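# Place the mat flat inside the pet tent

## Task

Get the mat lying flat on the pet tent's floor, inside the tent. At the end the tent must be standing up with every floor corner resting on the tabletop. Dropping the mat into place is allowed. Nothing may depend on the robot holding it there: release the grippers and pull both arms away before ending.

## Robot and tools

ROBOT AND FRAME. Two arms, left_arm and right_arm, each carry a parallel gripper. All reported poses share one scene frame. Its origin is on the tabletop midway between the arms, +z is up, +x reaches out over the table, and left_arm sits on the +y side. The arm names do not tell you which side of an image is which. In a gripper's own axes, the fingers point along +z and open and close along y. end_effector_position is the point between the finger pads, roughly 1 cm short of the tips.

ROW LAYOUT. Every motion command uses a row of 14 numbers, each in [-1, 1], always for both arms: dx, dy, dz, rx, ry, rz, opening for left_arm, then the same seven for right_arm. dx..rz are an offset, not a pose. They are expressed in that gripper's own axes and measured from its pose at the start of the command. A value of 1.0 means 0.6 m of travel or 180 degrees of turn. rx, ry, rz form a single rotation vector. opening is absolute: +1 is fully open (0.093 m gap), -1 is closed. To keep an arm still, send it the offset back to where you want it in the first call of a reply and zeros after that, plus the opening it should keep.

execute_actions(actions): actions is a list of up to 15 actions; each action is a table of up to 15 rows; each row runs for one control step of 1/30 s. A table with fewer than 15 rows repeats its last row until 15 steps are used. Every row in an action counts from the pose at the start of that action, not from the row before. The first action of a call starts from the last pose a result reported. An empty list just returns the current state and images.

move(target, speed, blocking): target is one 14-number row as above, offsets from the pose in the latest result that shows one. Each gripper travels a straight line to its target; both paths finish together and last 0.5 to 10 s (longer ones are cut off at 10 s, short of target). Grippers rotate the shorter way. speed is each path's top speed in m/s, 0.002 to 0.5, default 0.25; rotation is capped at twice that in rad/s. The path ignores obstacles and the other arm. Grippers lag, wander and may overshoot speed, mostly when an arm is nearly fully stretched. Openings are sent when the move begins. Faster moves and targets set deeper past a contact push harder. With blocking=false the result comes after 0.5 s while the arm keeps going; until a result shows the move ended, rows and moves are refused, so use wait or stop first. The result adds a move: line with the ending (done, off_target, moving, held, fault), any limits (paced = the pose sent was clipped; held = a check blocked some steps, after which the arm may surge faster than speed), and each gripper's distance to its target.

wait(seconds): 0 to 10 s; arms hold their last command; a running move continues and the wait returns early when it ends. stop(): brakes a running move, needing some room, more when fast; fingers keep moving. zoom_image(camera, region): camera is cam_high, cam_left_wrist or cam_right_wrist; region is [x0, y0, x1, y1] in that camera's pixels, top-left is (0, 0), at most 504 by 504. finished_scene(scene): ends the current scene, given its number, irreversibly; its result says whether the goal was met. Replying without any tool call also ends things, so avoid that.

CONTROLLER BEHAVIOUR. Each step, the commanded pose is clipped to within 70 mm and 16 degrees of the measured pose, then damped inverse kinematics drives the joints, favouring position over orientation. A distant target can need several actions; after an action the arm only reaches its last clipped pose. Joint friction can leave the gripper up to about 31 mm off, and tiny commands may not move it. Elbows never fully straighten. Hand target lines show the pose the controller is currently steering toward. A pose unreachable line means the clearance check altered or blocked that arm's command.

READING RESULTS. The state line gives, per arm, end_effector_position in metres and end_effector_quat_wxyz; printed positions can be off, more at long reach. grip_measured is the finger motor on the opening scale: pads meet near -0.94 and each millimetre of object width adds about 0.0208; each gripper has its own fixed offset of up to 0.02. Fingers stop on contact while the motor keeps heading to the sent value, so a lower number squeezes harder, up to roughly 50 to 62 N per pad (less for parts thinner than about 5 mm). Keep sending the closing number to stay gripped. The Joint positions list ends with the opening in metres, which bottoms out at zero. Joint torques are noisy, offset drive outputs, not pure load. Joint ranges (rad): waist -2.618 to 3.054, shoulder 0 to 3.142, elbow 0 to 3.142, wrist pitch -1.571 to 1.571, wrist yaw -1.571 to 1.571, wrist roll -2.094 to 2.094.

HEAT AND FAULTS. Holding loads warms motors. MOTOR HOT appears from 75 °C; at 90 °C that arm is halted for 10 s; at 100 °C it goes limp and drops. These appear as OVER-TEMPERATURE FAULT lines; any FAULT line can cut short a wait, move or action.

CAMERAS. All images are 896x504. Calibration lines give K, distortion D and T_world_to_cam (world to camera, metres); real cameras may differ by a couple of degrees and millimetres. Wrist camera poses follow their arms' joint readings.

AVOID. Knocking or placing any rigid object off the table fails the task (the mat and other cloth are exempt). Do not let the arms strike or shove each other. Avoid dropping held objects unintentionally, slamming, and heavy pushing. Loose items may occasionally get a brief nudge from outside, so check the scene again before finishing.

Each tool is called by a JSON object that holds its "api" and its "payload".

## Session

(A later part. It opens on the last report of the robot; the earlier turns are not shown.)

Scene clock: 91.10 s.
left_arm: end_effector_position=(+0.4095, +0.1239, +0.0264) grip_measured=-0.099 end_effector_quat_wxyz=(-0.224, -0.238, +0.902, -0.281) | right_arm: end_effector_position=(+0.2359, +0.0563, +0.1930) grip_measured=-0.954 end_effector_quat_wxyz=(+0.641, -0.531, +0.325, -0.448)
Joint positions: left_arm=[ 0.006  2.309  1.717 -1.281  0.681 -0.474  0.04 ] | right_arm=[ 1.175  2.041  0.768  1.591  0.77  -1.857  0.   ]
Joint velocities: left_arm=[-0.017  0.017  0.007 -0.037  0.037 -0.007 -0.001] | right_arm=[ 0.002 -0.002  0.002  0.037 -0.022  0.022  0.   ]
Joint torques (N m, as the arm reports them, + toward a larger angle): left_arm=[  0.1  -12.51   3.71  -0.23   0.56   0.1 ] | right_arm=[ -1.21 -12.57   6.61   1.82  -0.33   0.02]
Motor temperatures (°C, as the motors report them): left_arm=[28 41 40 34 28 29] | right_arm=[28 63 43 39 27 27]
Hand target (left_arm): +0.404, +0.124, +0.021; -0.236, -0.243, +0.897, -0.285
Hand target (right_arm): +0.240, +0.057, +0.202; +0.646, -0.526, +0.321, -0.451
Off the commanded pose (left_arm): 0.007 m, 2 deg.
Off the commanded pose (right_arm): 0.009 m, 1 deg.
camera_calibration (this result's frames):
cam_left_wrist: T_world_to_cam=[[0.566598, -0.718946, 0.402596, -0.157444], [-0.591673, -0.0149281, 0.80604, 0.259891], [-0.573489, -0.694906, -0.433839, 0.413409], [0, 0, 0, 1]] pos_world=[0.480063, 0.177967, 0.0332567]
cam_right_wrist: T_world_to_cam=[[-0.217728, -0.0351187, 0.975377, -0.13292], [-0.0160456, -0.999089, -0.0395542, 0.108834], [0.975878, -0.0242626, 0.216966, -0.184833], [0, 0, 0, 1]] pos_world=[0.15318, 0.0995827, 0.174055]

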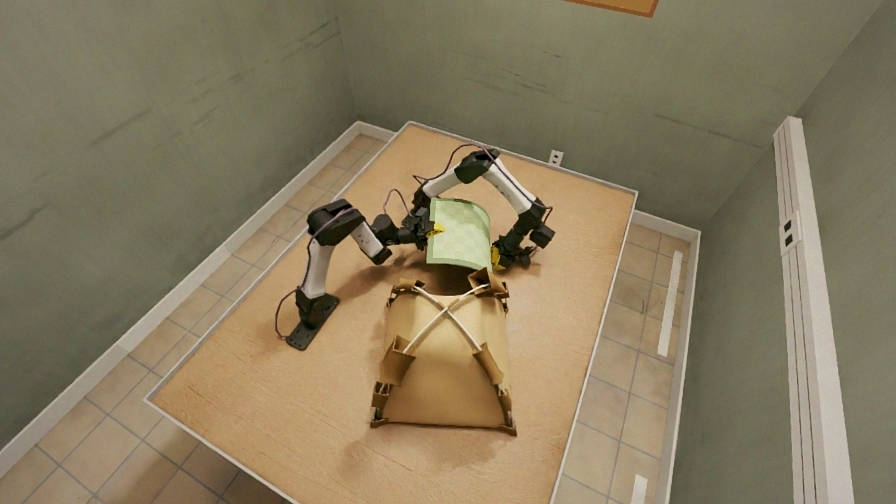

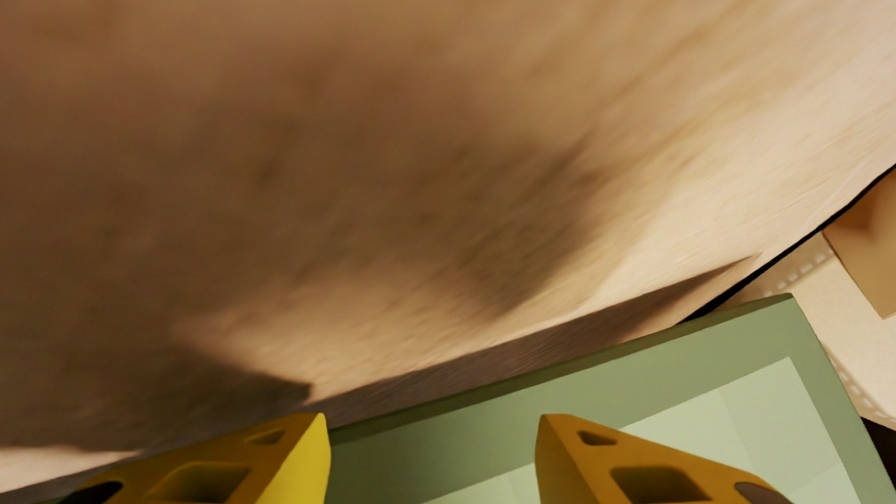

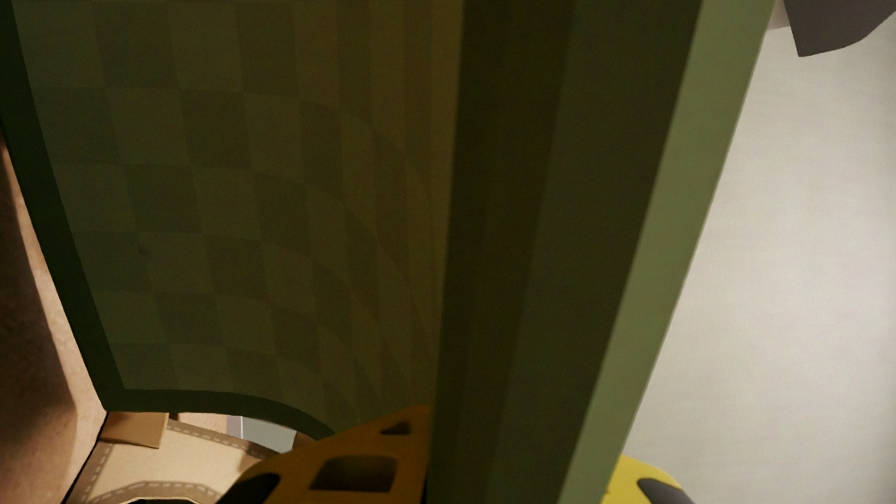

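{"api": "execute_actions", "payload": {"actions": [[[0.003,0.009,0.009,0.002,0.008,-0.005,-0.1,0.001,-0.025,0.006,0,0,0,-0.97],[0.003,0.009,0.009,0.002,0.008,-0.005,-0.1,0.002,-0.032,0.008,0,0,0,-0.97],[0.003,0.009,0.009,0.002,0.008,-0.005,-0.1,0.002,-0.039,0.009,0,0,0,-0.97],[0.003,0.009,0.009,0.002,0.008,-0.005,-0.1,0.003,-0.046,0.011,0,0,0,-0.97],[0.003,0.009,0.009,0.002,0.008,-0.005,-0.1,0.003,-0.053,0.012,0,0,0,-0.97],[0.003,0.009,0.009,0.002,0.008,-0.005,-0.1,0.003,-0.060,0.014,0,0,0,-0.97],[0.003,0.009,0.009,0.002,0.008,-0.005,-0.1,0.004,-0.067,0.015,0,0,0,-0.97],[0.003,0.009,0.009,0.002,0.008,-0.005,-0.1,0.004,-0.074,0.017,0,0,0,-0.97]]]}}

Scene clock: 93.13 s.
left_arm: end_effector_position=(+0.4096, +0.1236, +0.0266) grip_measured=-0.099 end_effector_quat_wxyz=(-0.224, -0.238, +0.902, -0.282) | right_arm: end_effector_position=(+0.2353, +0.0544, +0.2398) grip_measured=-0.954 end_effector_quat_wxyz=(+0.648, -0.523, +0.327, -0.447)
Joint positions: left_arm=[ 0.006  2.309  1.717 -1.28   0.684 -0.474  0.04 ] | right_arm=[ 1.175  1.887  0.796  1.431  0.771 -1.857  0.   ]
Joint velocities: left_arm=[-0.012  0.002  0.007  0.007 -0.007  0.037  0.   ] | right_arm=[-0.002 -0.002 -0.002 -0.198  0.037  0.081  0.   ]
Joint torques (N m, as the arm reports them, + toward a larger angle): left_arm=[  0.12 -12.76   3.49  -0.25   0.5    0.05] | right_arm=[  0.05 -11.36   7.21   1.76  -0.22   0.09]
Motor temperatures (°C, as the motors report them): left_arm=[28 41 40 34 28 29] | right_arm=[28 63 43 39 27 27]
Hand target (left_arm): +0.404, +0.124, +0.021; -0.237, -0.243, +0.897, -0.284
Hand target (right_arm): +0.236, +0.058, +0.239; +0.641, -0.531, +0.324, -0.448
Off the commanded pose (left_arm): 0.008 m, 2 deg.
Off the commanded pose (right_arm): 0.003 m, 1 deg.
camera_calibration (this result's frames):
cam_left_wrist: T_world_to_cam=[[0.566783, -0.717578, 0.40477, -0.158181], [-0.592028, -0.0130756, 0.805812, 0.259689], [-0.57294, -0.696355, -0.432237, 0.413257], [0, 0, 0, 1]] pos_world=[0.480169, 0.177662, 0.0333915]
cam_right_wrist: T_world_to_cam=[[-0.225314, -0.0555415, 0.972702, -0.175177], [-0.0163776, -0.998017, -0.0607807, 0.113892], [0.974148, -0.0296253, 0.223958, -0.195394], [0, 0, 0, 1]] pos_world=[0.152738, 0.0981481, 0.221078]

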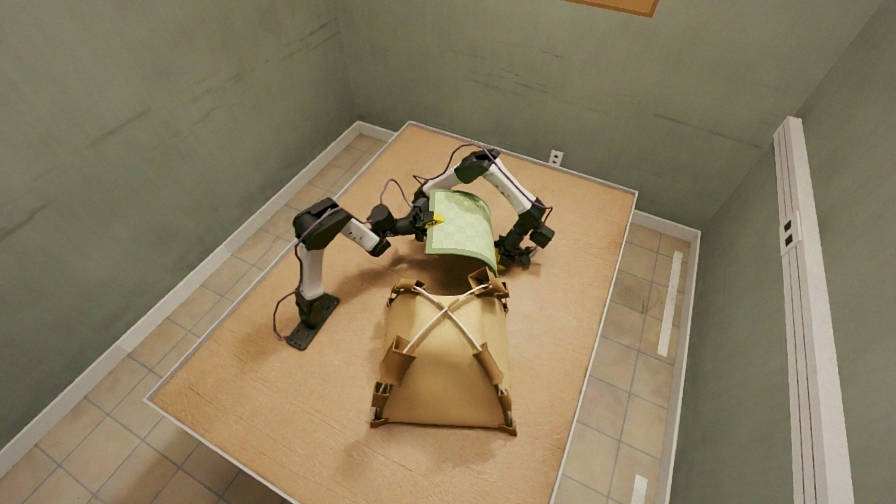

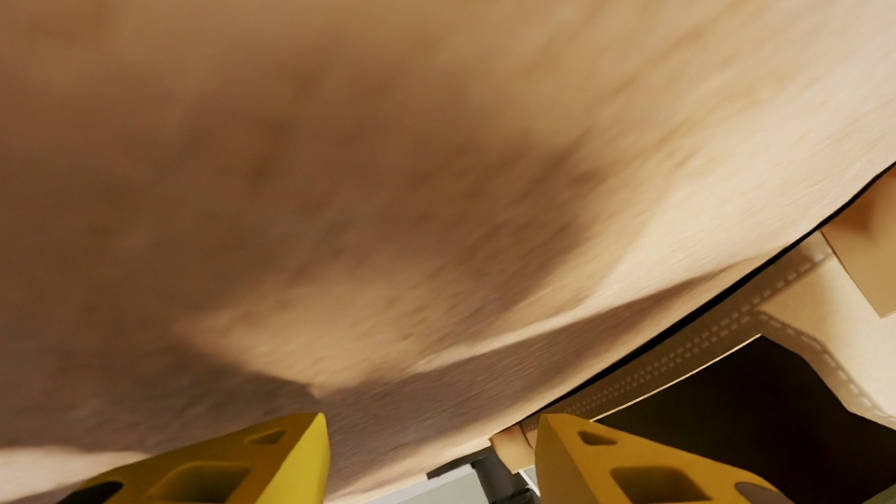

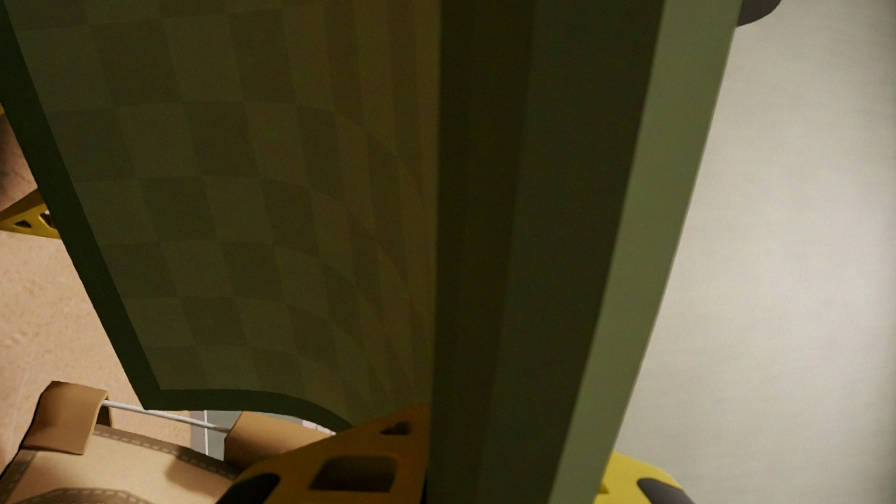

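{"api": "execute_actions", "payload": {"actions": [[[0.010,0.0,0.0,0,0.015,0,-0.1,0,0,0,0,0,0,-0.97],[0.016,-0.002,-0.004,0,0.022,0,-0.1,0,0,0,0,0,0,-0.97],[0.022,-0.004,-0.008,0,0.030,0,-0.1,0,0,0,0,0,0,-0.97],[0.028,-0.006,-0.012,0,0.037,0,-0.1,0,0,0,0,0,0,-0.97],[0.034,-0.008,-0.016,0,0.045,0,-0.1,0,0,0,0,0,0,-0.97],[0.040,-0.010,-0.020,0,0.052,0,-0.1,0,0,0,0,0,0,-0.97],[0.045,-0.012,-0.023,0,0.058,0,-0.1,0,0,0,0,0,0,-0.97]]]}}

Scene clock: 99.00 s.
left_arm: end_effector_position=(+0.3986, +0.1194, +0.0481) grip_measured=-0.099 end_effector_quat_wxyz=(-0.282, -0.213, +0.887, -0.297) | right_arm: end_effector_position=(+0.2352, +0.0542, +0.2403) grip_measured=-0.954 end_effector_quat_wxyz=(+0.649, -0.522, +0.327, -0.447)
Joint positions: left_arm=[ 0.01   2.372  1.848 -1.51   0.732 -0.353  0.04 ] | right_arm=[ 1.175  1.887  0.796  1.434  0.771 -1.857  0.   ]
Joint velocities: left_arm=[ 0.002  0.012 -0.002 -0.154 -0.007  0.081 -0.   ] | right_arm=[-0.012 -0.007  0.002  0.022 -0.081  0.066  0.   ]
Joint torques (N m, as the arm reports them, + toward a larger angle): left_arm=[  0.1  -12.68   6.14  -0.81   0.62   0.07] | right_arm=[ -0.22 -11.08   6.27   1.8   -0.2    0.12]
Motor temperatures (°C, as the motors report them): left_arm=[28 42 40 34 28 29] | right_arm=[28 63 44 39 27 27]
Hand target (left_arm): +0.396, +0.118, +0.054; -0.296, -0.217, +0.879, -0.304
Hand target (right_arm): +0.235, +0.054, +0.240; +0.648, -0.523, +0.327, -0.447
Off the commanded pose (left_arm): 0.007 m, 3 deg.
Off the commanded pose (right_arm): 0.001 m, 0 deg.
joint sent to its limit (left arm) — the command would take joint 4 (wrist pitch) past its lower limit, so that joint was sent only as far as its limit.
camera_calibration (this result's frames):
cam_left_wrist: T_world_to_cam=[[0.556972, -0.723603, 0.407652, -0.159158], [-0.516051, 0.0830648, 0.852521, 0.191807], [-0.650749, -0.685199, -0.327151, 0.437945], [0, 0, 0, 1]] pos_world=[0.47262, 0.16898, 0.044636]
cam_right_wrist: T_world_to_cam=[[-0.226236, -0.0579696, 0.972346, -0.175243], [-0.0163188, -0.997862, -0.0632877, 0.114338], [0.973936, -0.0301855, 0.224806, -0.195572], [0, 0, 0, 1]] pos_world=[0.152694, 0.0980318, 0.221599]

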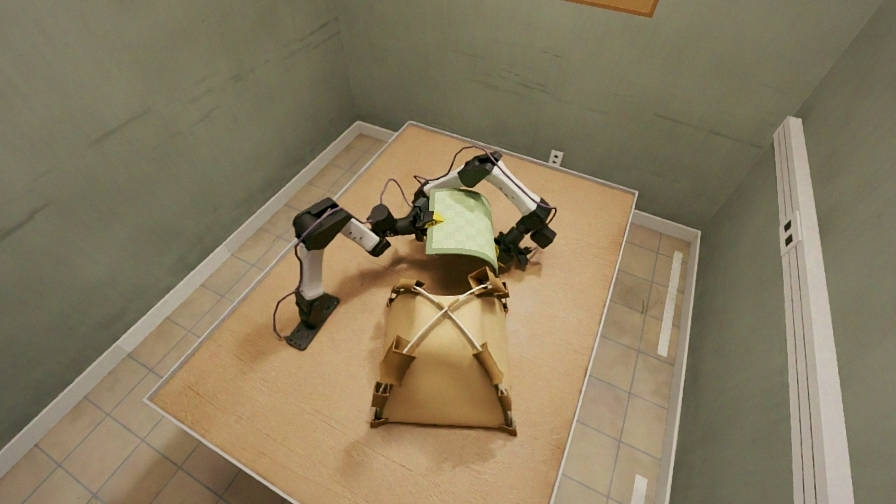

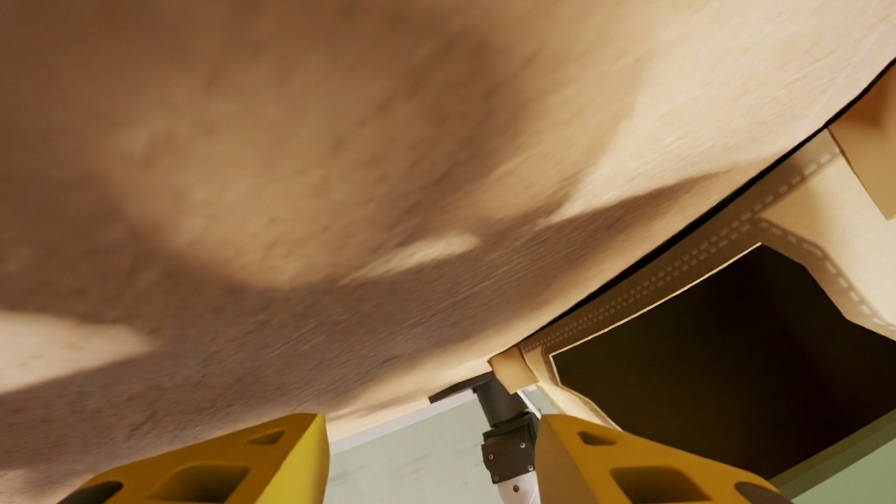

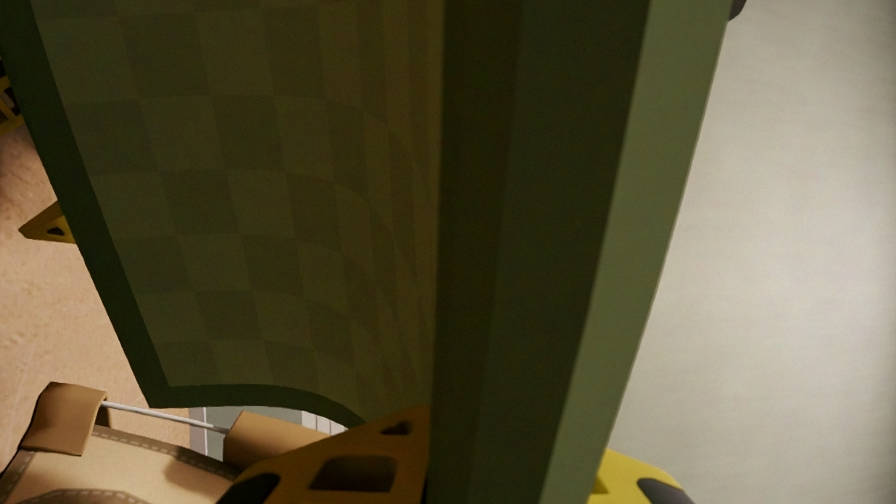

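{"api": "execute_actions", "payload": {"actions": [[[0.015,-0.002,-0.004,0,0.018,0,-0.1,-0.001,0.012,-0.003,0.006,0,0,-0.97],[0.015,-0.002,-0.004,0,0.018,0,-0.1,-0.001,0.022,-0.005,0.012,0,0,-0.97],[0.015,-0.002,-0.004,0,0.018,0,-0.1,-0.002,0.032,-0.007,0.018,0,0,-0.97],[0.015,-0.002,-0.004,0,0.018,0,-0.1,-0.002,0.042,-0.010,0.024,0,0,-0.97],[0.015,-0.002,-0.004,0,0.018,0,-0.1,-0.003,0.052,-0.012,0.030,0,0,-0.97],[0.015,-0.002,-0.004,0,0.018,0,-0.1,-0.004,0.062,-0.015,0.036,0,0,-0.97],[0.015,-0.002,-0.004,0,0.018,0,-0.1,-0.004,0.072,-0.017,0.042,0,0,-0.97],[0.015,-0.002,-0.004,0,0.018,0,-0.1,-0.005,0.082,-0.019,0.048,0,0,-0.97],[0.015,-0.002,-0.004,0,0.018,0,-0.1,-0.005,0.090,-0.021,0.050,0,0,-0.97]]]}}

Scene clock: 101.27 s.
left_arm: end_effector_position=(+0.3961, +0.1192, +0.0497) grip_measured=-0.099 end_effector_quat_wxyz=(-0.285, -0.205, +0.887, -0.299) | right_arm: end_effector_position=(+0.2325, +0.0560, +0.2012) grip_measured=-0.954 end_effector_quat_wxyz=(+0.657, -0.525, +0.323, -0.434)
Joint positions: left_arm=[ 0.01   2.372  1.848 -1.525  0.734 -0.328  0.04 ] | right_arm=[ 1.175  2.015  0.755  1.591  0.745 -1.831  0.   ]
Joint velocities: left_arm=[ 0.007 -0.007  0.007  0.051  0.037  0.007 -0.001] | right_arm=[-0.007  0.002 -0.007 -0.022 -0.022  0.007  0.   ]
Joint torques (N m, as the arm reports them, + toward a larger angle): left_arm=[ -0.05 -13.7    5.35  -0.88   0.58   0.06] | right_arm=[-1.27 -9.31  3.96  1.84 -0.27  0.17]
Motor temperatures (°C, as the motors report them): left_arm=[28 42 40 34 28 29] | right_arm=[28 63 44 39 27 27]
Hand target (left_arm): +0.393, +0.118, +0.056; -0.295, -0.210, +0.881, -0.305
Hand target (right_arm): +0.236, +0.053, +0.185; +0.645, -0.540, +0.323, -0.434
Off the commanded pose (left_arm): 0.007 m, 3 deg.
Off the commanded pose (right_arm): 0.017 m, 9 deg.
joint sent to its limit (left arm) — the command would take joint 4 (wrist pitch) past its lower limit, so that joint was sent only as far as its limit.
joint sent to its limit (right arm) — the command would take joint 4 (wrist pitch) past its upper limit, so that joint was sent only as far as its limit.
camera_calibration (this result's frames):
cam_left_wrist: T_world_to_cam=[[0.545663, -0.727538, 0.415861, -0.153976], [-0.515227, 0.100112, 0.851187, 0.18679], [-0.660903, -0.678724, -0.32022, 0.439586], [0, 0, 0, 1]] pos_world=[0.470782, 0.167634, 0.0458033]
cam_right_wrist: T_world_to_cam=[[-0.217694, -0.073045, 0.97328, -0.139061], [0.0135033, -0.997326, -0.0718294, 0.108352], [0.975924, -0.00249435, 0.218099, -0.184794], [0, 0, 0, 1]] pos_world=[0.148609, 0.0974431, 0.183431]

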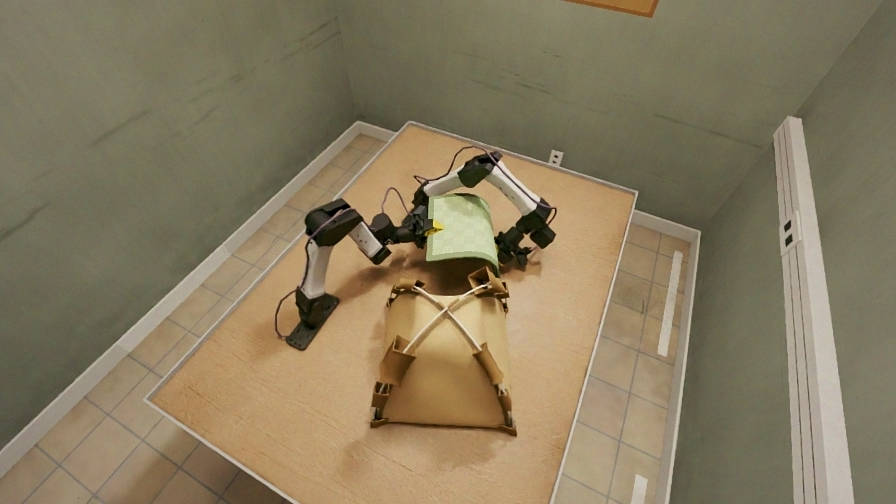

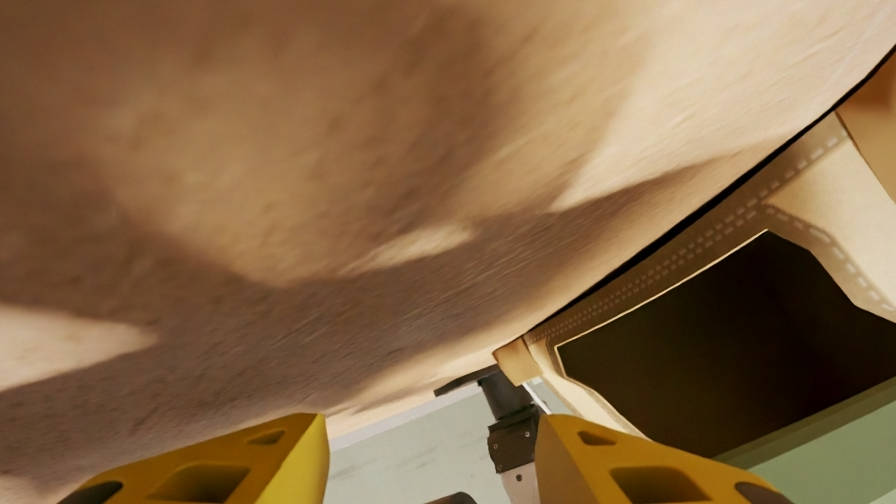

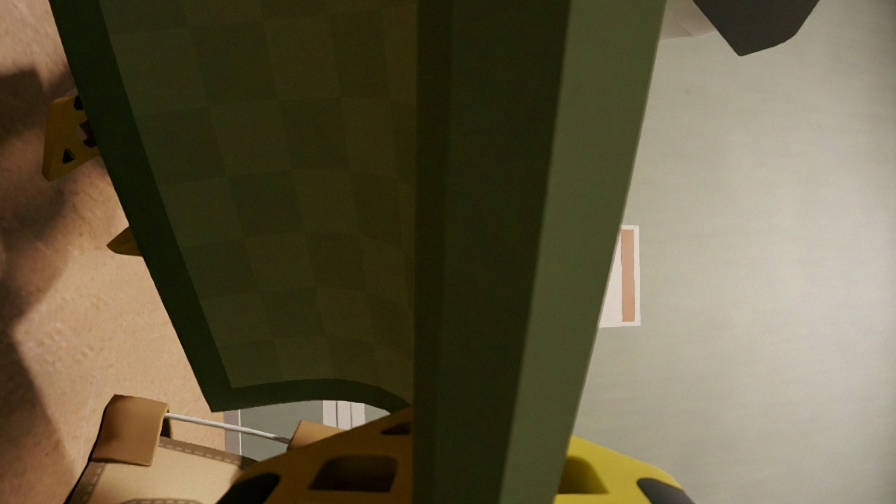

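{"api": "execute_actions", "payload": {"actions": [[[0.018,-0.002,-0.004,0,0.02,0,-0.1,-0.002,0.030,-0.006,0.02,0,0,-0.97],[0.018,-0.002,-0.004,0,0.02,0,-0.1,-0.002,0.038,-0.008,0.02,0,0,-0.97],[0.018,-0.002,-0.004,0,0.02,0,-0.1,-0.003,0.046,-0.010,0.02,0,0,-0.97],[0.018,-0.002,-0.004,0,0.02,0,-0.1,-0.004,0.054,-0.012,0.02,0,0,-0.97],[0.018,-0.002,-0.004,0,0.02,0,-0.1,-0.004,0.062,-0.014,0.02,0,0,-0.97],[0.018,-0.002,-0.004,0,0.02,0,-0.1,-0.005,0.070,-0.016,0.02,0,0,-0.97],[0.018,-0.002,-0.004,0,0.02,0,-0.1,-0.006,0.078,-0.018,0.02,0,0,-0.97],[0.018,-0.002,-0.004,0,0.02,0,-0.1,-0.006,0.086,-0.020,0.02,0,0,-0.97],[0.018,-0.002,-0.004,0,0.02,0,-0.1,-0.007,0.094,-0.022,0.02,0,0,-0.97]]]}}

Scene clock: 103.17 s.
left_arm: end_effector_position=(+0.3967, +0.1191, +0.0494) grip_measured=-0.099 end_effector_quat_wxyz=(-0.280, -0.196, +0.890, -0.302) | right_arm: end_effector_position=(+0.2342, +0.0591, +0.1616) grip_measured=-0.954 end_effector_quat_wxyz=(+0.643, -0.547, +0.338, -0.415)
Joint positions: left_arm=[ 0.01   2.372  1.848 -1.521  0.734 -0.311  0.04 ] | right_arm=[ 1.175  2.098  0.744  1.591  0.749 -1.754  0.   ]
Joint velocities: left_arm=[ 0.012  0.007  0.002 -0.022 -0.037 -0.007 -0.001] | right_arm=[ 0.022  0.002 -0.012 -0.022  0.051  0.037  0.   ]
Joint torques (N m, as the arm reports them, + toward a larger angle): left_arm=[ -0.07 -15.04   3.98  -0.87   0.64   0.1 ] | right_arm=[ 0.25 -9.32  3.6   1.91 -0.09  0.19]
Motor temperatures (°C, as the motors report them): left_arm=[28 42 40 34 28 29] | right_arm=[28 63 43 40 27 27]
Hand target (left_arm): +0.390, +0.118, +0.058; -0.295, -0.204, +0.881, -0.309
Hand target (right_arm): +0.233, +0.057, +0.144; +0.630, -0.562, +0.340, -0.414
Off the commanded pose (left_arm): 0.012 m, 4 deg.
Off the commanded pose (right_arm): 0.019 m, 8 deg.
joint sent to its limit (left arm) — the command would take joint 4 (wrist pitch) past its lower limit, so that joint was sent only as far as its limit.
joint sent to its limit (right arm) — the command would take joint 4 (wrist pitch) past its upper limit, so that joint was sent only as far as its limit.
camera_calibration (this result's frames):
cam_left_wrist: T_world_to_cam=[[0.530523, -0.730911, 0.429318, -0.148485], [-0.527031, 0.112263, 0.842398, 0.191107], [-0.663915, -0.673176, -0.325655, 0.440693], [0, 0, 0, 1]] pos_world=[0.472077, 0.16668, 0.0462727]
cam_right_wrist: T_world_to_cam=[[-0.151493, -0.0575522, 0.986781, -0.118549], [0.0212171, -0.998263, -0.0549645, 0.104076], [0.988231, 0.0126099, 0.152451, -0.171001], [0, 0, 0, 1]] pos_world=[0.148821, 0.0992286, 0.148772]

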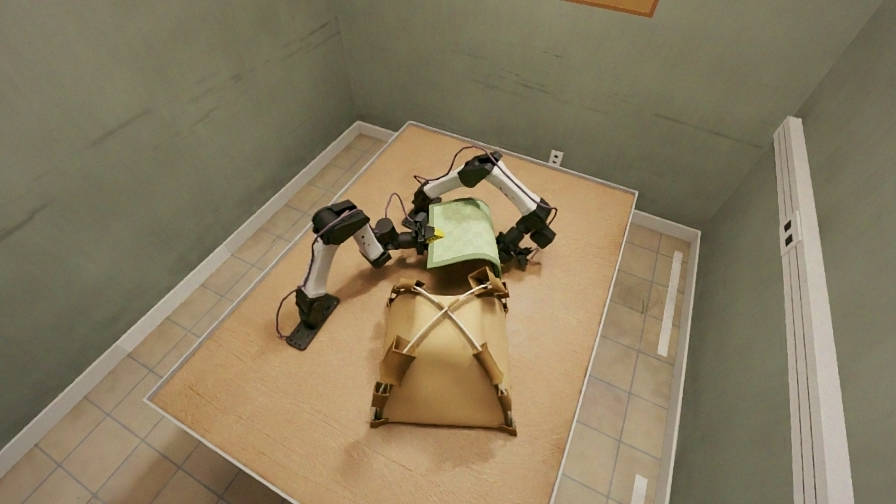

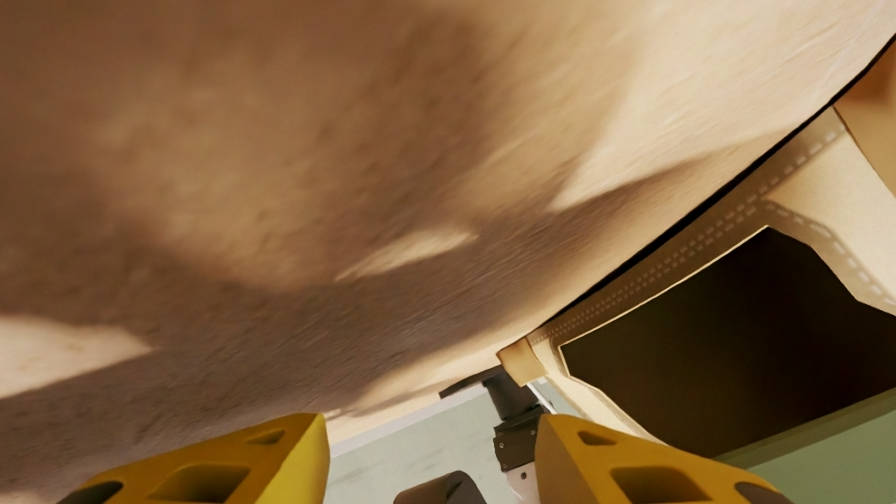

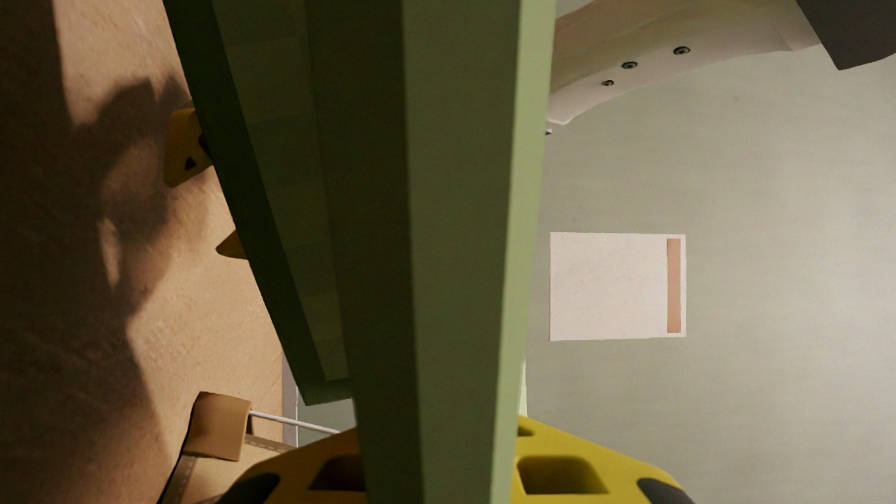

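{"api": "execute_actions", "payload": {"actions": [[[0.022,-0.002,-0.004,0,0.024,0,-0.1,0,0.034,-0.005,0,0.004,-0.004,-0.97],[0.022,-0.002,-0.004,0,0.024,0,-0.1,0,0.042,-0.007,-0.003,0.007,-0.008,-0.97],[0.022,-0.002,-0.004,0,0.024,0,-0.1,0,0.050,-0.008,-0.006,0.010,-0.012,-0.97],[0.022,-0.002,-0.004,0,0.024,0,-0.1,0,0.058,-0.010,-0.009,0.013,-0.016,-0.97],[0.022,-0.002,-0.004,0,0.024,0,-0.1,0,0.066,-0.011,-0.012,0.016,-0.020,-0.97],[0.022,-0.002,-0.004,0,0.024,0,-0.1,0,0.074,-0.012,-0.015,0.019,-0.024,-0.97],[0.022,-0.002,-0.004,0,0.024,0,-0.1,0,0.082,-0.014,-0.018,0.02,-0.028,-0.97],[0.022,-0.002,-0.004,0,0.024,0,-0.1,0,0.090,-0.015,-0.02,0.02,-0.03,-0.97],[0.022,-0.002,-0.004,0,0.024,0,-0.1,0,0.098,-0.016,-0.02,0.02,-0.03,-0.97]]]}}

Scene clock: 104.77 s.
left_arm: end_effector_position=(+0.3981, +0.1191, +0.0487) grip_measured=-0.099 end_effector_quat_wxyz=(-0.274, -0.186, +0.893, -0.306) | right_arm: end_effector_position=(+0.2338, +0.0540, +0.1072) grip_measured=-0.954 end_effector_quat_wxyz=(+0.590, -0.581, +0.351, -0.437)
Joint positions: left_arm=[ 0.01   2.372  1.848 -1.513  0.734 -0.29   0.04 ] | right_arm=[ 1.194  2.221  0.746  1.591  0.835 -1.751  0.   ]
Joint velocities: left_arm=[-0.012 -0.007 -0.007  0.007 -0.007  0.007  0.001] | right_arm=[ 0.007 -0.002  0.076 -0.007  0.081  0.037  0.   ]
Joint torques (N m, as the arm reports them, + toward a larger angle): left_arm=[ -0.07 -15.44   3.59  -0.97   0.68   0.08] | right_arm=[ 0.04 -9.9   5.63  1.94  0.    0.05]
Motor temperatures (°C, as the motors report them): left_arm=[28 43 40 34 28 29] | right_arm=[28 63 43 40 27 27]
Hand target (left_arm): +0.389, +0.117, +0.059; -0.292, -0.195, +0.882, -0.314
Hand target (right_arm): +0.235, +0.057, +0.102; +0.583, -0.582, +0.353, -0.444
Off the commanded pose (left_arm): 0.015 m, 5 deg.
Off the commanded pose (right_arm): 0.007 m, 2 deg.
joint sent to its limit (left arm) — the command would take joint 4 (wrist pitch) past its lower limit, so that joint was sent only as far as its limit.
joint sent to its limit (right arm) — the command would take joint 4 (wrist pitch) past its upper limit, so that joint was sent only as far as its limit.
camera_calibration (this result's frames):
cam_left_wrist: T_world_to_cam=[[0.511488, -0.734322, 0.446265, -0.14183], [-0.543082, 0.126215, 0.83014, 0.1978], [-0.665915, -0.666964, -0.334239, 0.441814], [0, 0, 0, 1]] pos_world=[0.474176, 0.16556, 0.0467642]
cam_right_wrist: T_world_to_cam=[[-0.0951545, 0.0556893, 0.993904, -0.0852304], [-0.0436759, -0.997706, 0.0517209, 0.09978], [0.994504, -0.0384881, 0.0973685, -0.155028], [0, 0, 0, 1]] pos_world=[0.150424, 0.0983308, 0.0946448]

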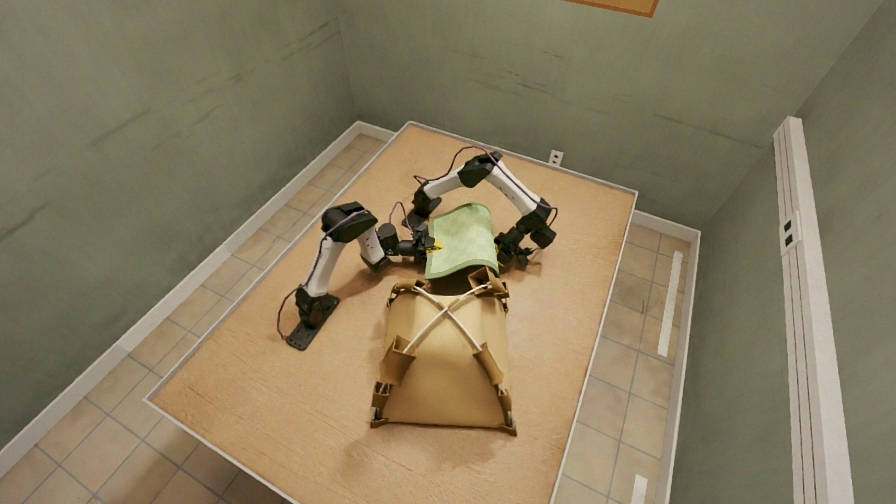

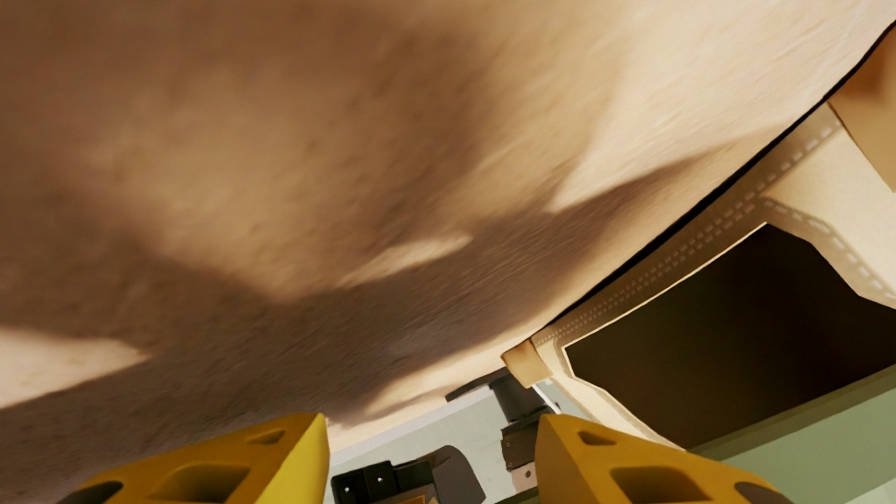

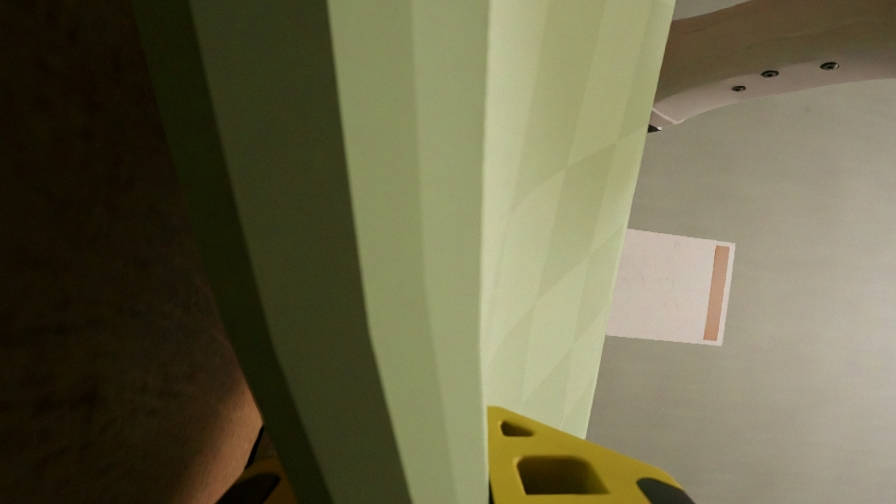

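{"api": "zoom_image", "payload": {"camera": "cam_high", "region": [360, 180, 580, 330]}}

Region (360, 180, 580, 330) of cam_high's 896x504 image, scaled by 2.291, with more detail than that image has; it fills the top 344 rows of this view, and the rest is white.

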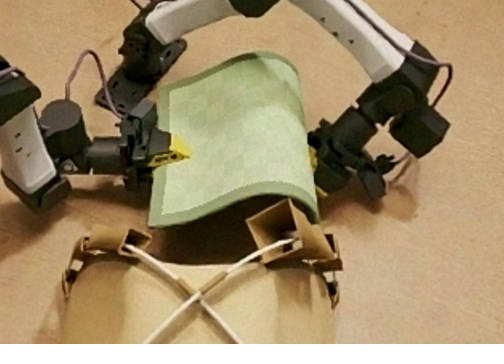

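{"api": "execute_actions", "payload": {"actions": [[[0.025,-0.002,0.002,0,0.024,-0.008,-0.1,0.003,0.006,-0.004,0,0,0,-0.97],[0.028,-0.002,0.007,0,0.024,-0.008,-0.1,0.005,0.007,-0.007,0,0,0,-0.97],[0.031,-0.003,0.012,0,0.024,-0.008,-0.1,0.007,0.008,-0.010,0,0,0,-0.97],[0.034,-0.003,0.017,0,0.024,-0.008,-0.1,0.010,0.009,-0.014,0,0,0,-0.97],[0.037,-0.004,0.022,0,0.024,-0.008,-0.1,0.012,0.010,-0.018,0,0,0,-0.97],[0.040,-0.004,0.028,0,0.024,-0.008,-0.1,0.015,0.011,-0.022,0,0,0,-0.97],[0.044,-0.005,0.034,0,0.024,-0.008,-0.1,0.018,0.012,-0.026,0,0,0,-0.97],[0.048,-0.005,0.040,0,0.024,-0.008,-0.1,0.021,0.013,-0.030,0,0,0,-0.97],[0.052,-0.006,0.047,0,0.024,-0.008,-0.1,0.024,0.014,-0.034,0,0,0,-0.97],[0.056,-0.006,0.054,0,0.024,-0.008,-0.1,0.027,0.015,-0.038,0,0,0,-0.97],[0.060,-0.007,0.061,0,0.024,-0.008,-0.1,0.030,0.016,-0.043,0,0,0,-0.97],[0.064,-0.007,0.068,0,0.024,-0.008,-0.1,0.033,0.017,-0.048,0,0,0,-0.97],[0.068,-0.008,0.074,0,0.024,-0.008,-0.1,0.036,0.018,-0.052,0,0,0,-0.97],[0.070,-0.008,0.078,0,0.024,-0.008,-0.1,0.038,0.018,-0.055,0,0,0,-0.97]]]}}

{"api": "wait", "payload": {"seconds": 0.3}}

Scene clock: 110.53 s.
left_arm: end_effector_position=(+0.3581, +0.0887, +0.0368) grip_measured=-0.099 end_effector_quat_wxyz=(-0.304, -0.173, +0.888, -0.298) | right_arm: end_effector_position=(+0.2162, +0.0299, +0.1037) grip_measured=-0.954 end_effector_quat_wxyz=(+0.582, -0.595, +0.355, -0.424)
Joint positions: left_arm=[-0.078  2.301  1.65  -1.408  0.765 -0.335  0.04 ] | right_arm=[ 1.218  2.143  0.61   1.591  0.848 -1.706  0.   ]
Joint velocities: left_arm=[-0.242 -0.222 -0.325  0.271  0.139 -0.183  0.001] | right_arm=[ 0.051 -0.129 -0.252  0.051  0.066  0.051  0.   ]
Joint torques (N m, as the arm reports them, + toward a larger angle): left_arm=[ -0.49 -14.62   3.49  -0.89   0.71   0.  ] | right_arm=[ -0.13 -10.9    2.6    1.96   0.04   0.18]
Motor temperatures (°C, as the motors report them): left_arm=[28 44 39 34 28 29] | right_arm=[28 62 43 40 27 27]
Hand target (left_arm): +0.350, +0.079, +0.045; -0.314, -0.184, +0.878, -0.309
Hand target (right_arm): +0.214, +0.020, +0.098; +0.572, -0.599, +0.363, -0.427
Off the commanded pose (left_arm): 0.016 m, 2 deg.
Off the commanded pose (right_arm): 0.013 m, 2 deg.
joint sent to its limit (right arm) — the command would take joint 4 (wrist pitch) past its upper limit, so that joint was sent only as far as its limit.
camera_calibration (this result's frames):
cam_left_wrist: T_world_to_cam=[[0.500913, -0.753891, 0.425129, -0.132066], [-0.492769, 0.155393, 0.856172, 0.168161], [-0.711523, -0.638359, -0.293656, 0.403252], [0, 0, 0, 1]] pos_world=[0.435941, 0.131725, 0.0305874]
cam_right_wrist: T_world_to_cam=[[-0.0589418, 0.0675777, 0.995971, -0.0905713], [-0.027789, -0.99743, 0.0660321, 0.0701549], [0.997875, -0.0237849, 0.0606683, -0.135433], [0, 0, 0, 1]] pos_world=[0.131756, 0.0728739, 0.0937905]

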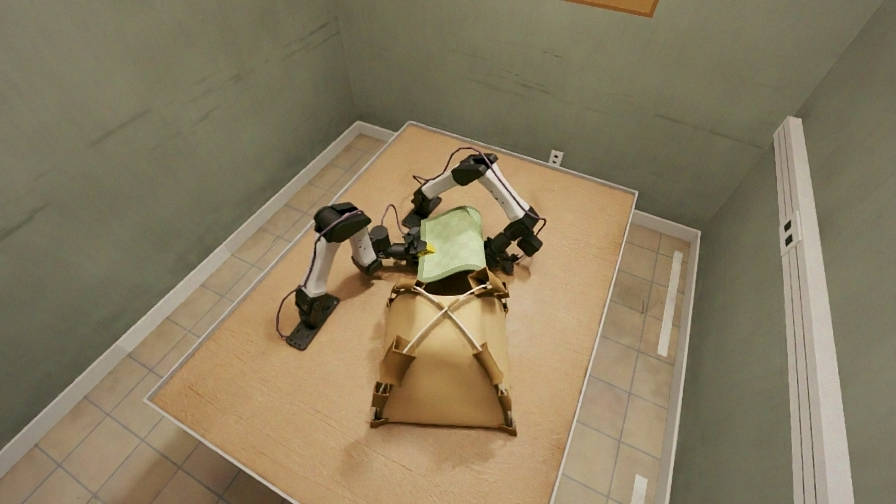

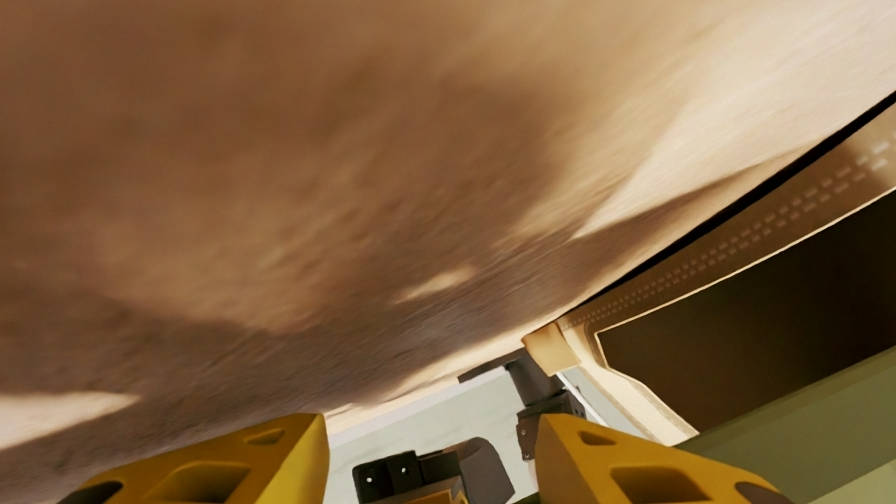

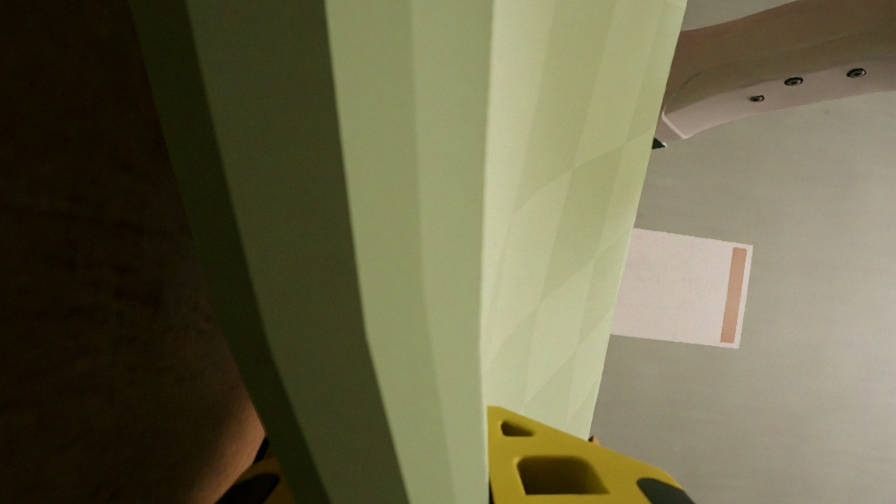

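Scene clock: 110.83 s.
left_arm: end_effector_position=(+0.3603, +0.0829, +0.0349) grip_measured=-0.099 end_effector_quat_wxyz=(-0.295, -0.173, +0.890, -0.302) | right_arm: end_effector_position=(+0.2153, +0.0267, +0.1034) grip_measured=-0.954 end_effector_quat_wxyz=(+0.581, -0.593, +0.361, -0.424)
Joint positions: left_arm=[-0.091  2.291  1.634 -1.365  0.775 -0.359  0.04 ] | right_arm=[ 1.22   2.137  0.6    1.591  0.858 -1.695  0.   ]
Joint velocities: left_arm=[ 0.012 -0.017 -0.002  0.095  0.022  0.007 -0.   ] | right_arm=[ 0.002  0.002 -0.012 -0.022 -0.022 -0.007  0.   ]
Joint torques (N m, as the arm reports them, + toward a larger angle): left_arm=[ -0.71 -14.82   3.08  -0.89   0.75  -0.02] | right_arm=[ -0.01 -11.06   2.18   1.95   0.02   0.16]
Motor temperatures (°C, as the motors report them): left_arm=[28 45 39 34 28 29] | right_arm=[28 62 43 40 27 27]
Hand target (left_arm): +0.350, +0.079, +0.045; -0.314, -0.184, +0.878, -0.309
Hand target (right_arm): +0.214, +0.020, +0.098; +0.572, -0.599, +0.363, -0.427
Off the commanded pose (left_arm): 0.015 m, 3 deg.
Off the commanded pose (right_arm): 0.010 m, 3 deg.
wait: 0.30 s; no rest
camera_calibration (this result's frames):
cam_left_wrist: T_world_to_cam=[[0.498078, -0.748554, 0.437705, -0.136577], [-0.510803, 0.154616, 0.84568, 0.17874], [-0.700713, -0.644795, -0.305353, 0.39757], [0, 0, 0, 1]] pos_world=[0.43791, 0.12648, 0.0300226]
cam_right_wrist: T_world_to_cam=[[-0.0523181, 0.0616393, 0.996726, -0.0914326], [-0.0349685, -0.997594, 0.0598575, 0.0691929], [0.998018, -0.0317224, 0.0543477, -0.133815], [0, 0, 0, 1]] pos_world=[0.131186, 0.0704173, 0.0942641]

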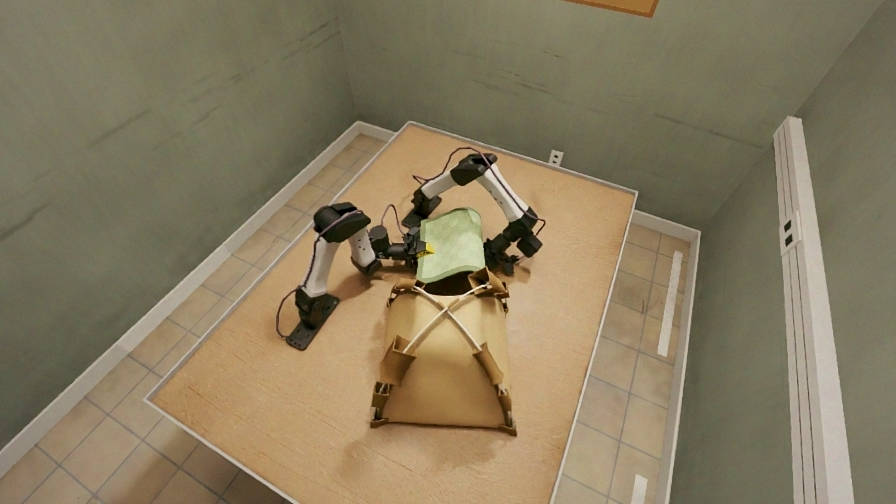

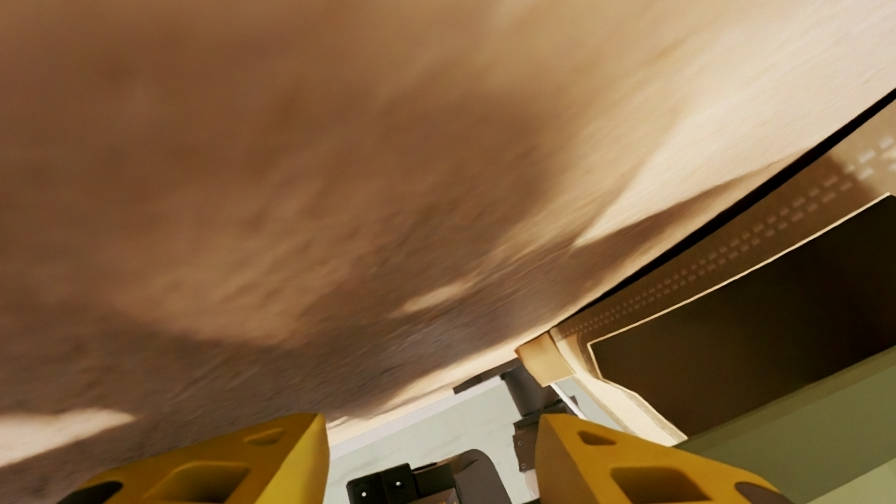

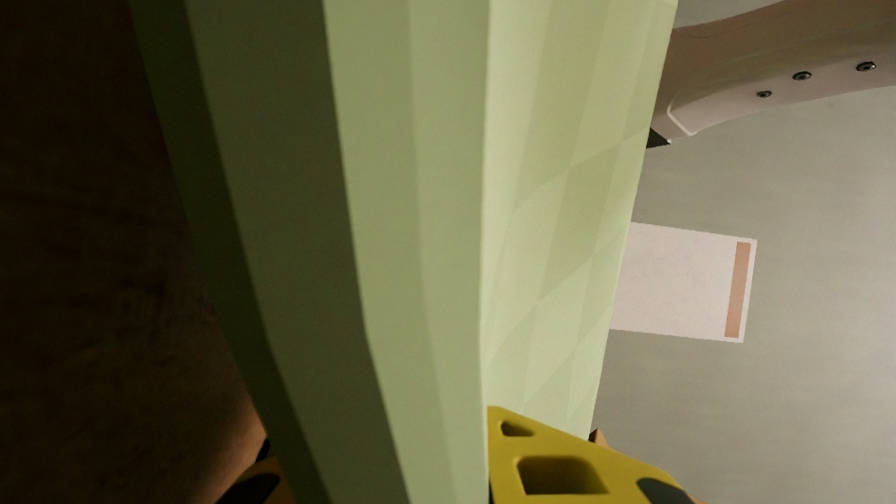

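{"api": "zoom_image", "payload": {"camera": "cam_high", "region": [380, 200, 540, 310]}}

Region (380, 200, 540, 310) of cam_high's 896x504 image, scaled by 3.150, with more detail than that image has; it fills the top 346 rows of this view, and the rest is white.

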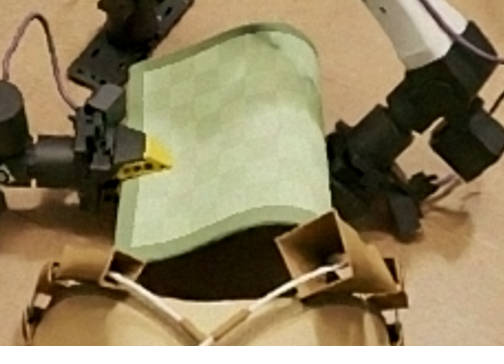

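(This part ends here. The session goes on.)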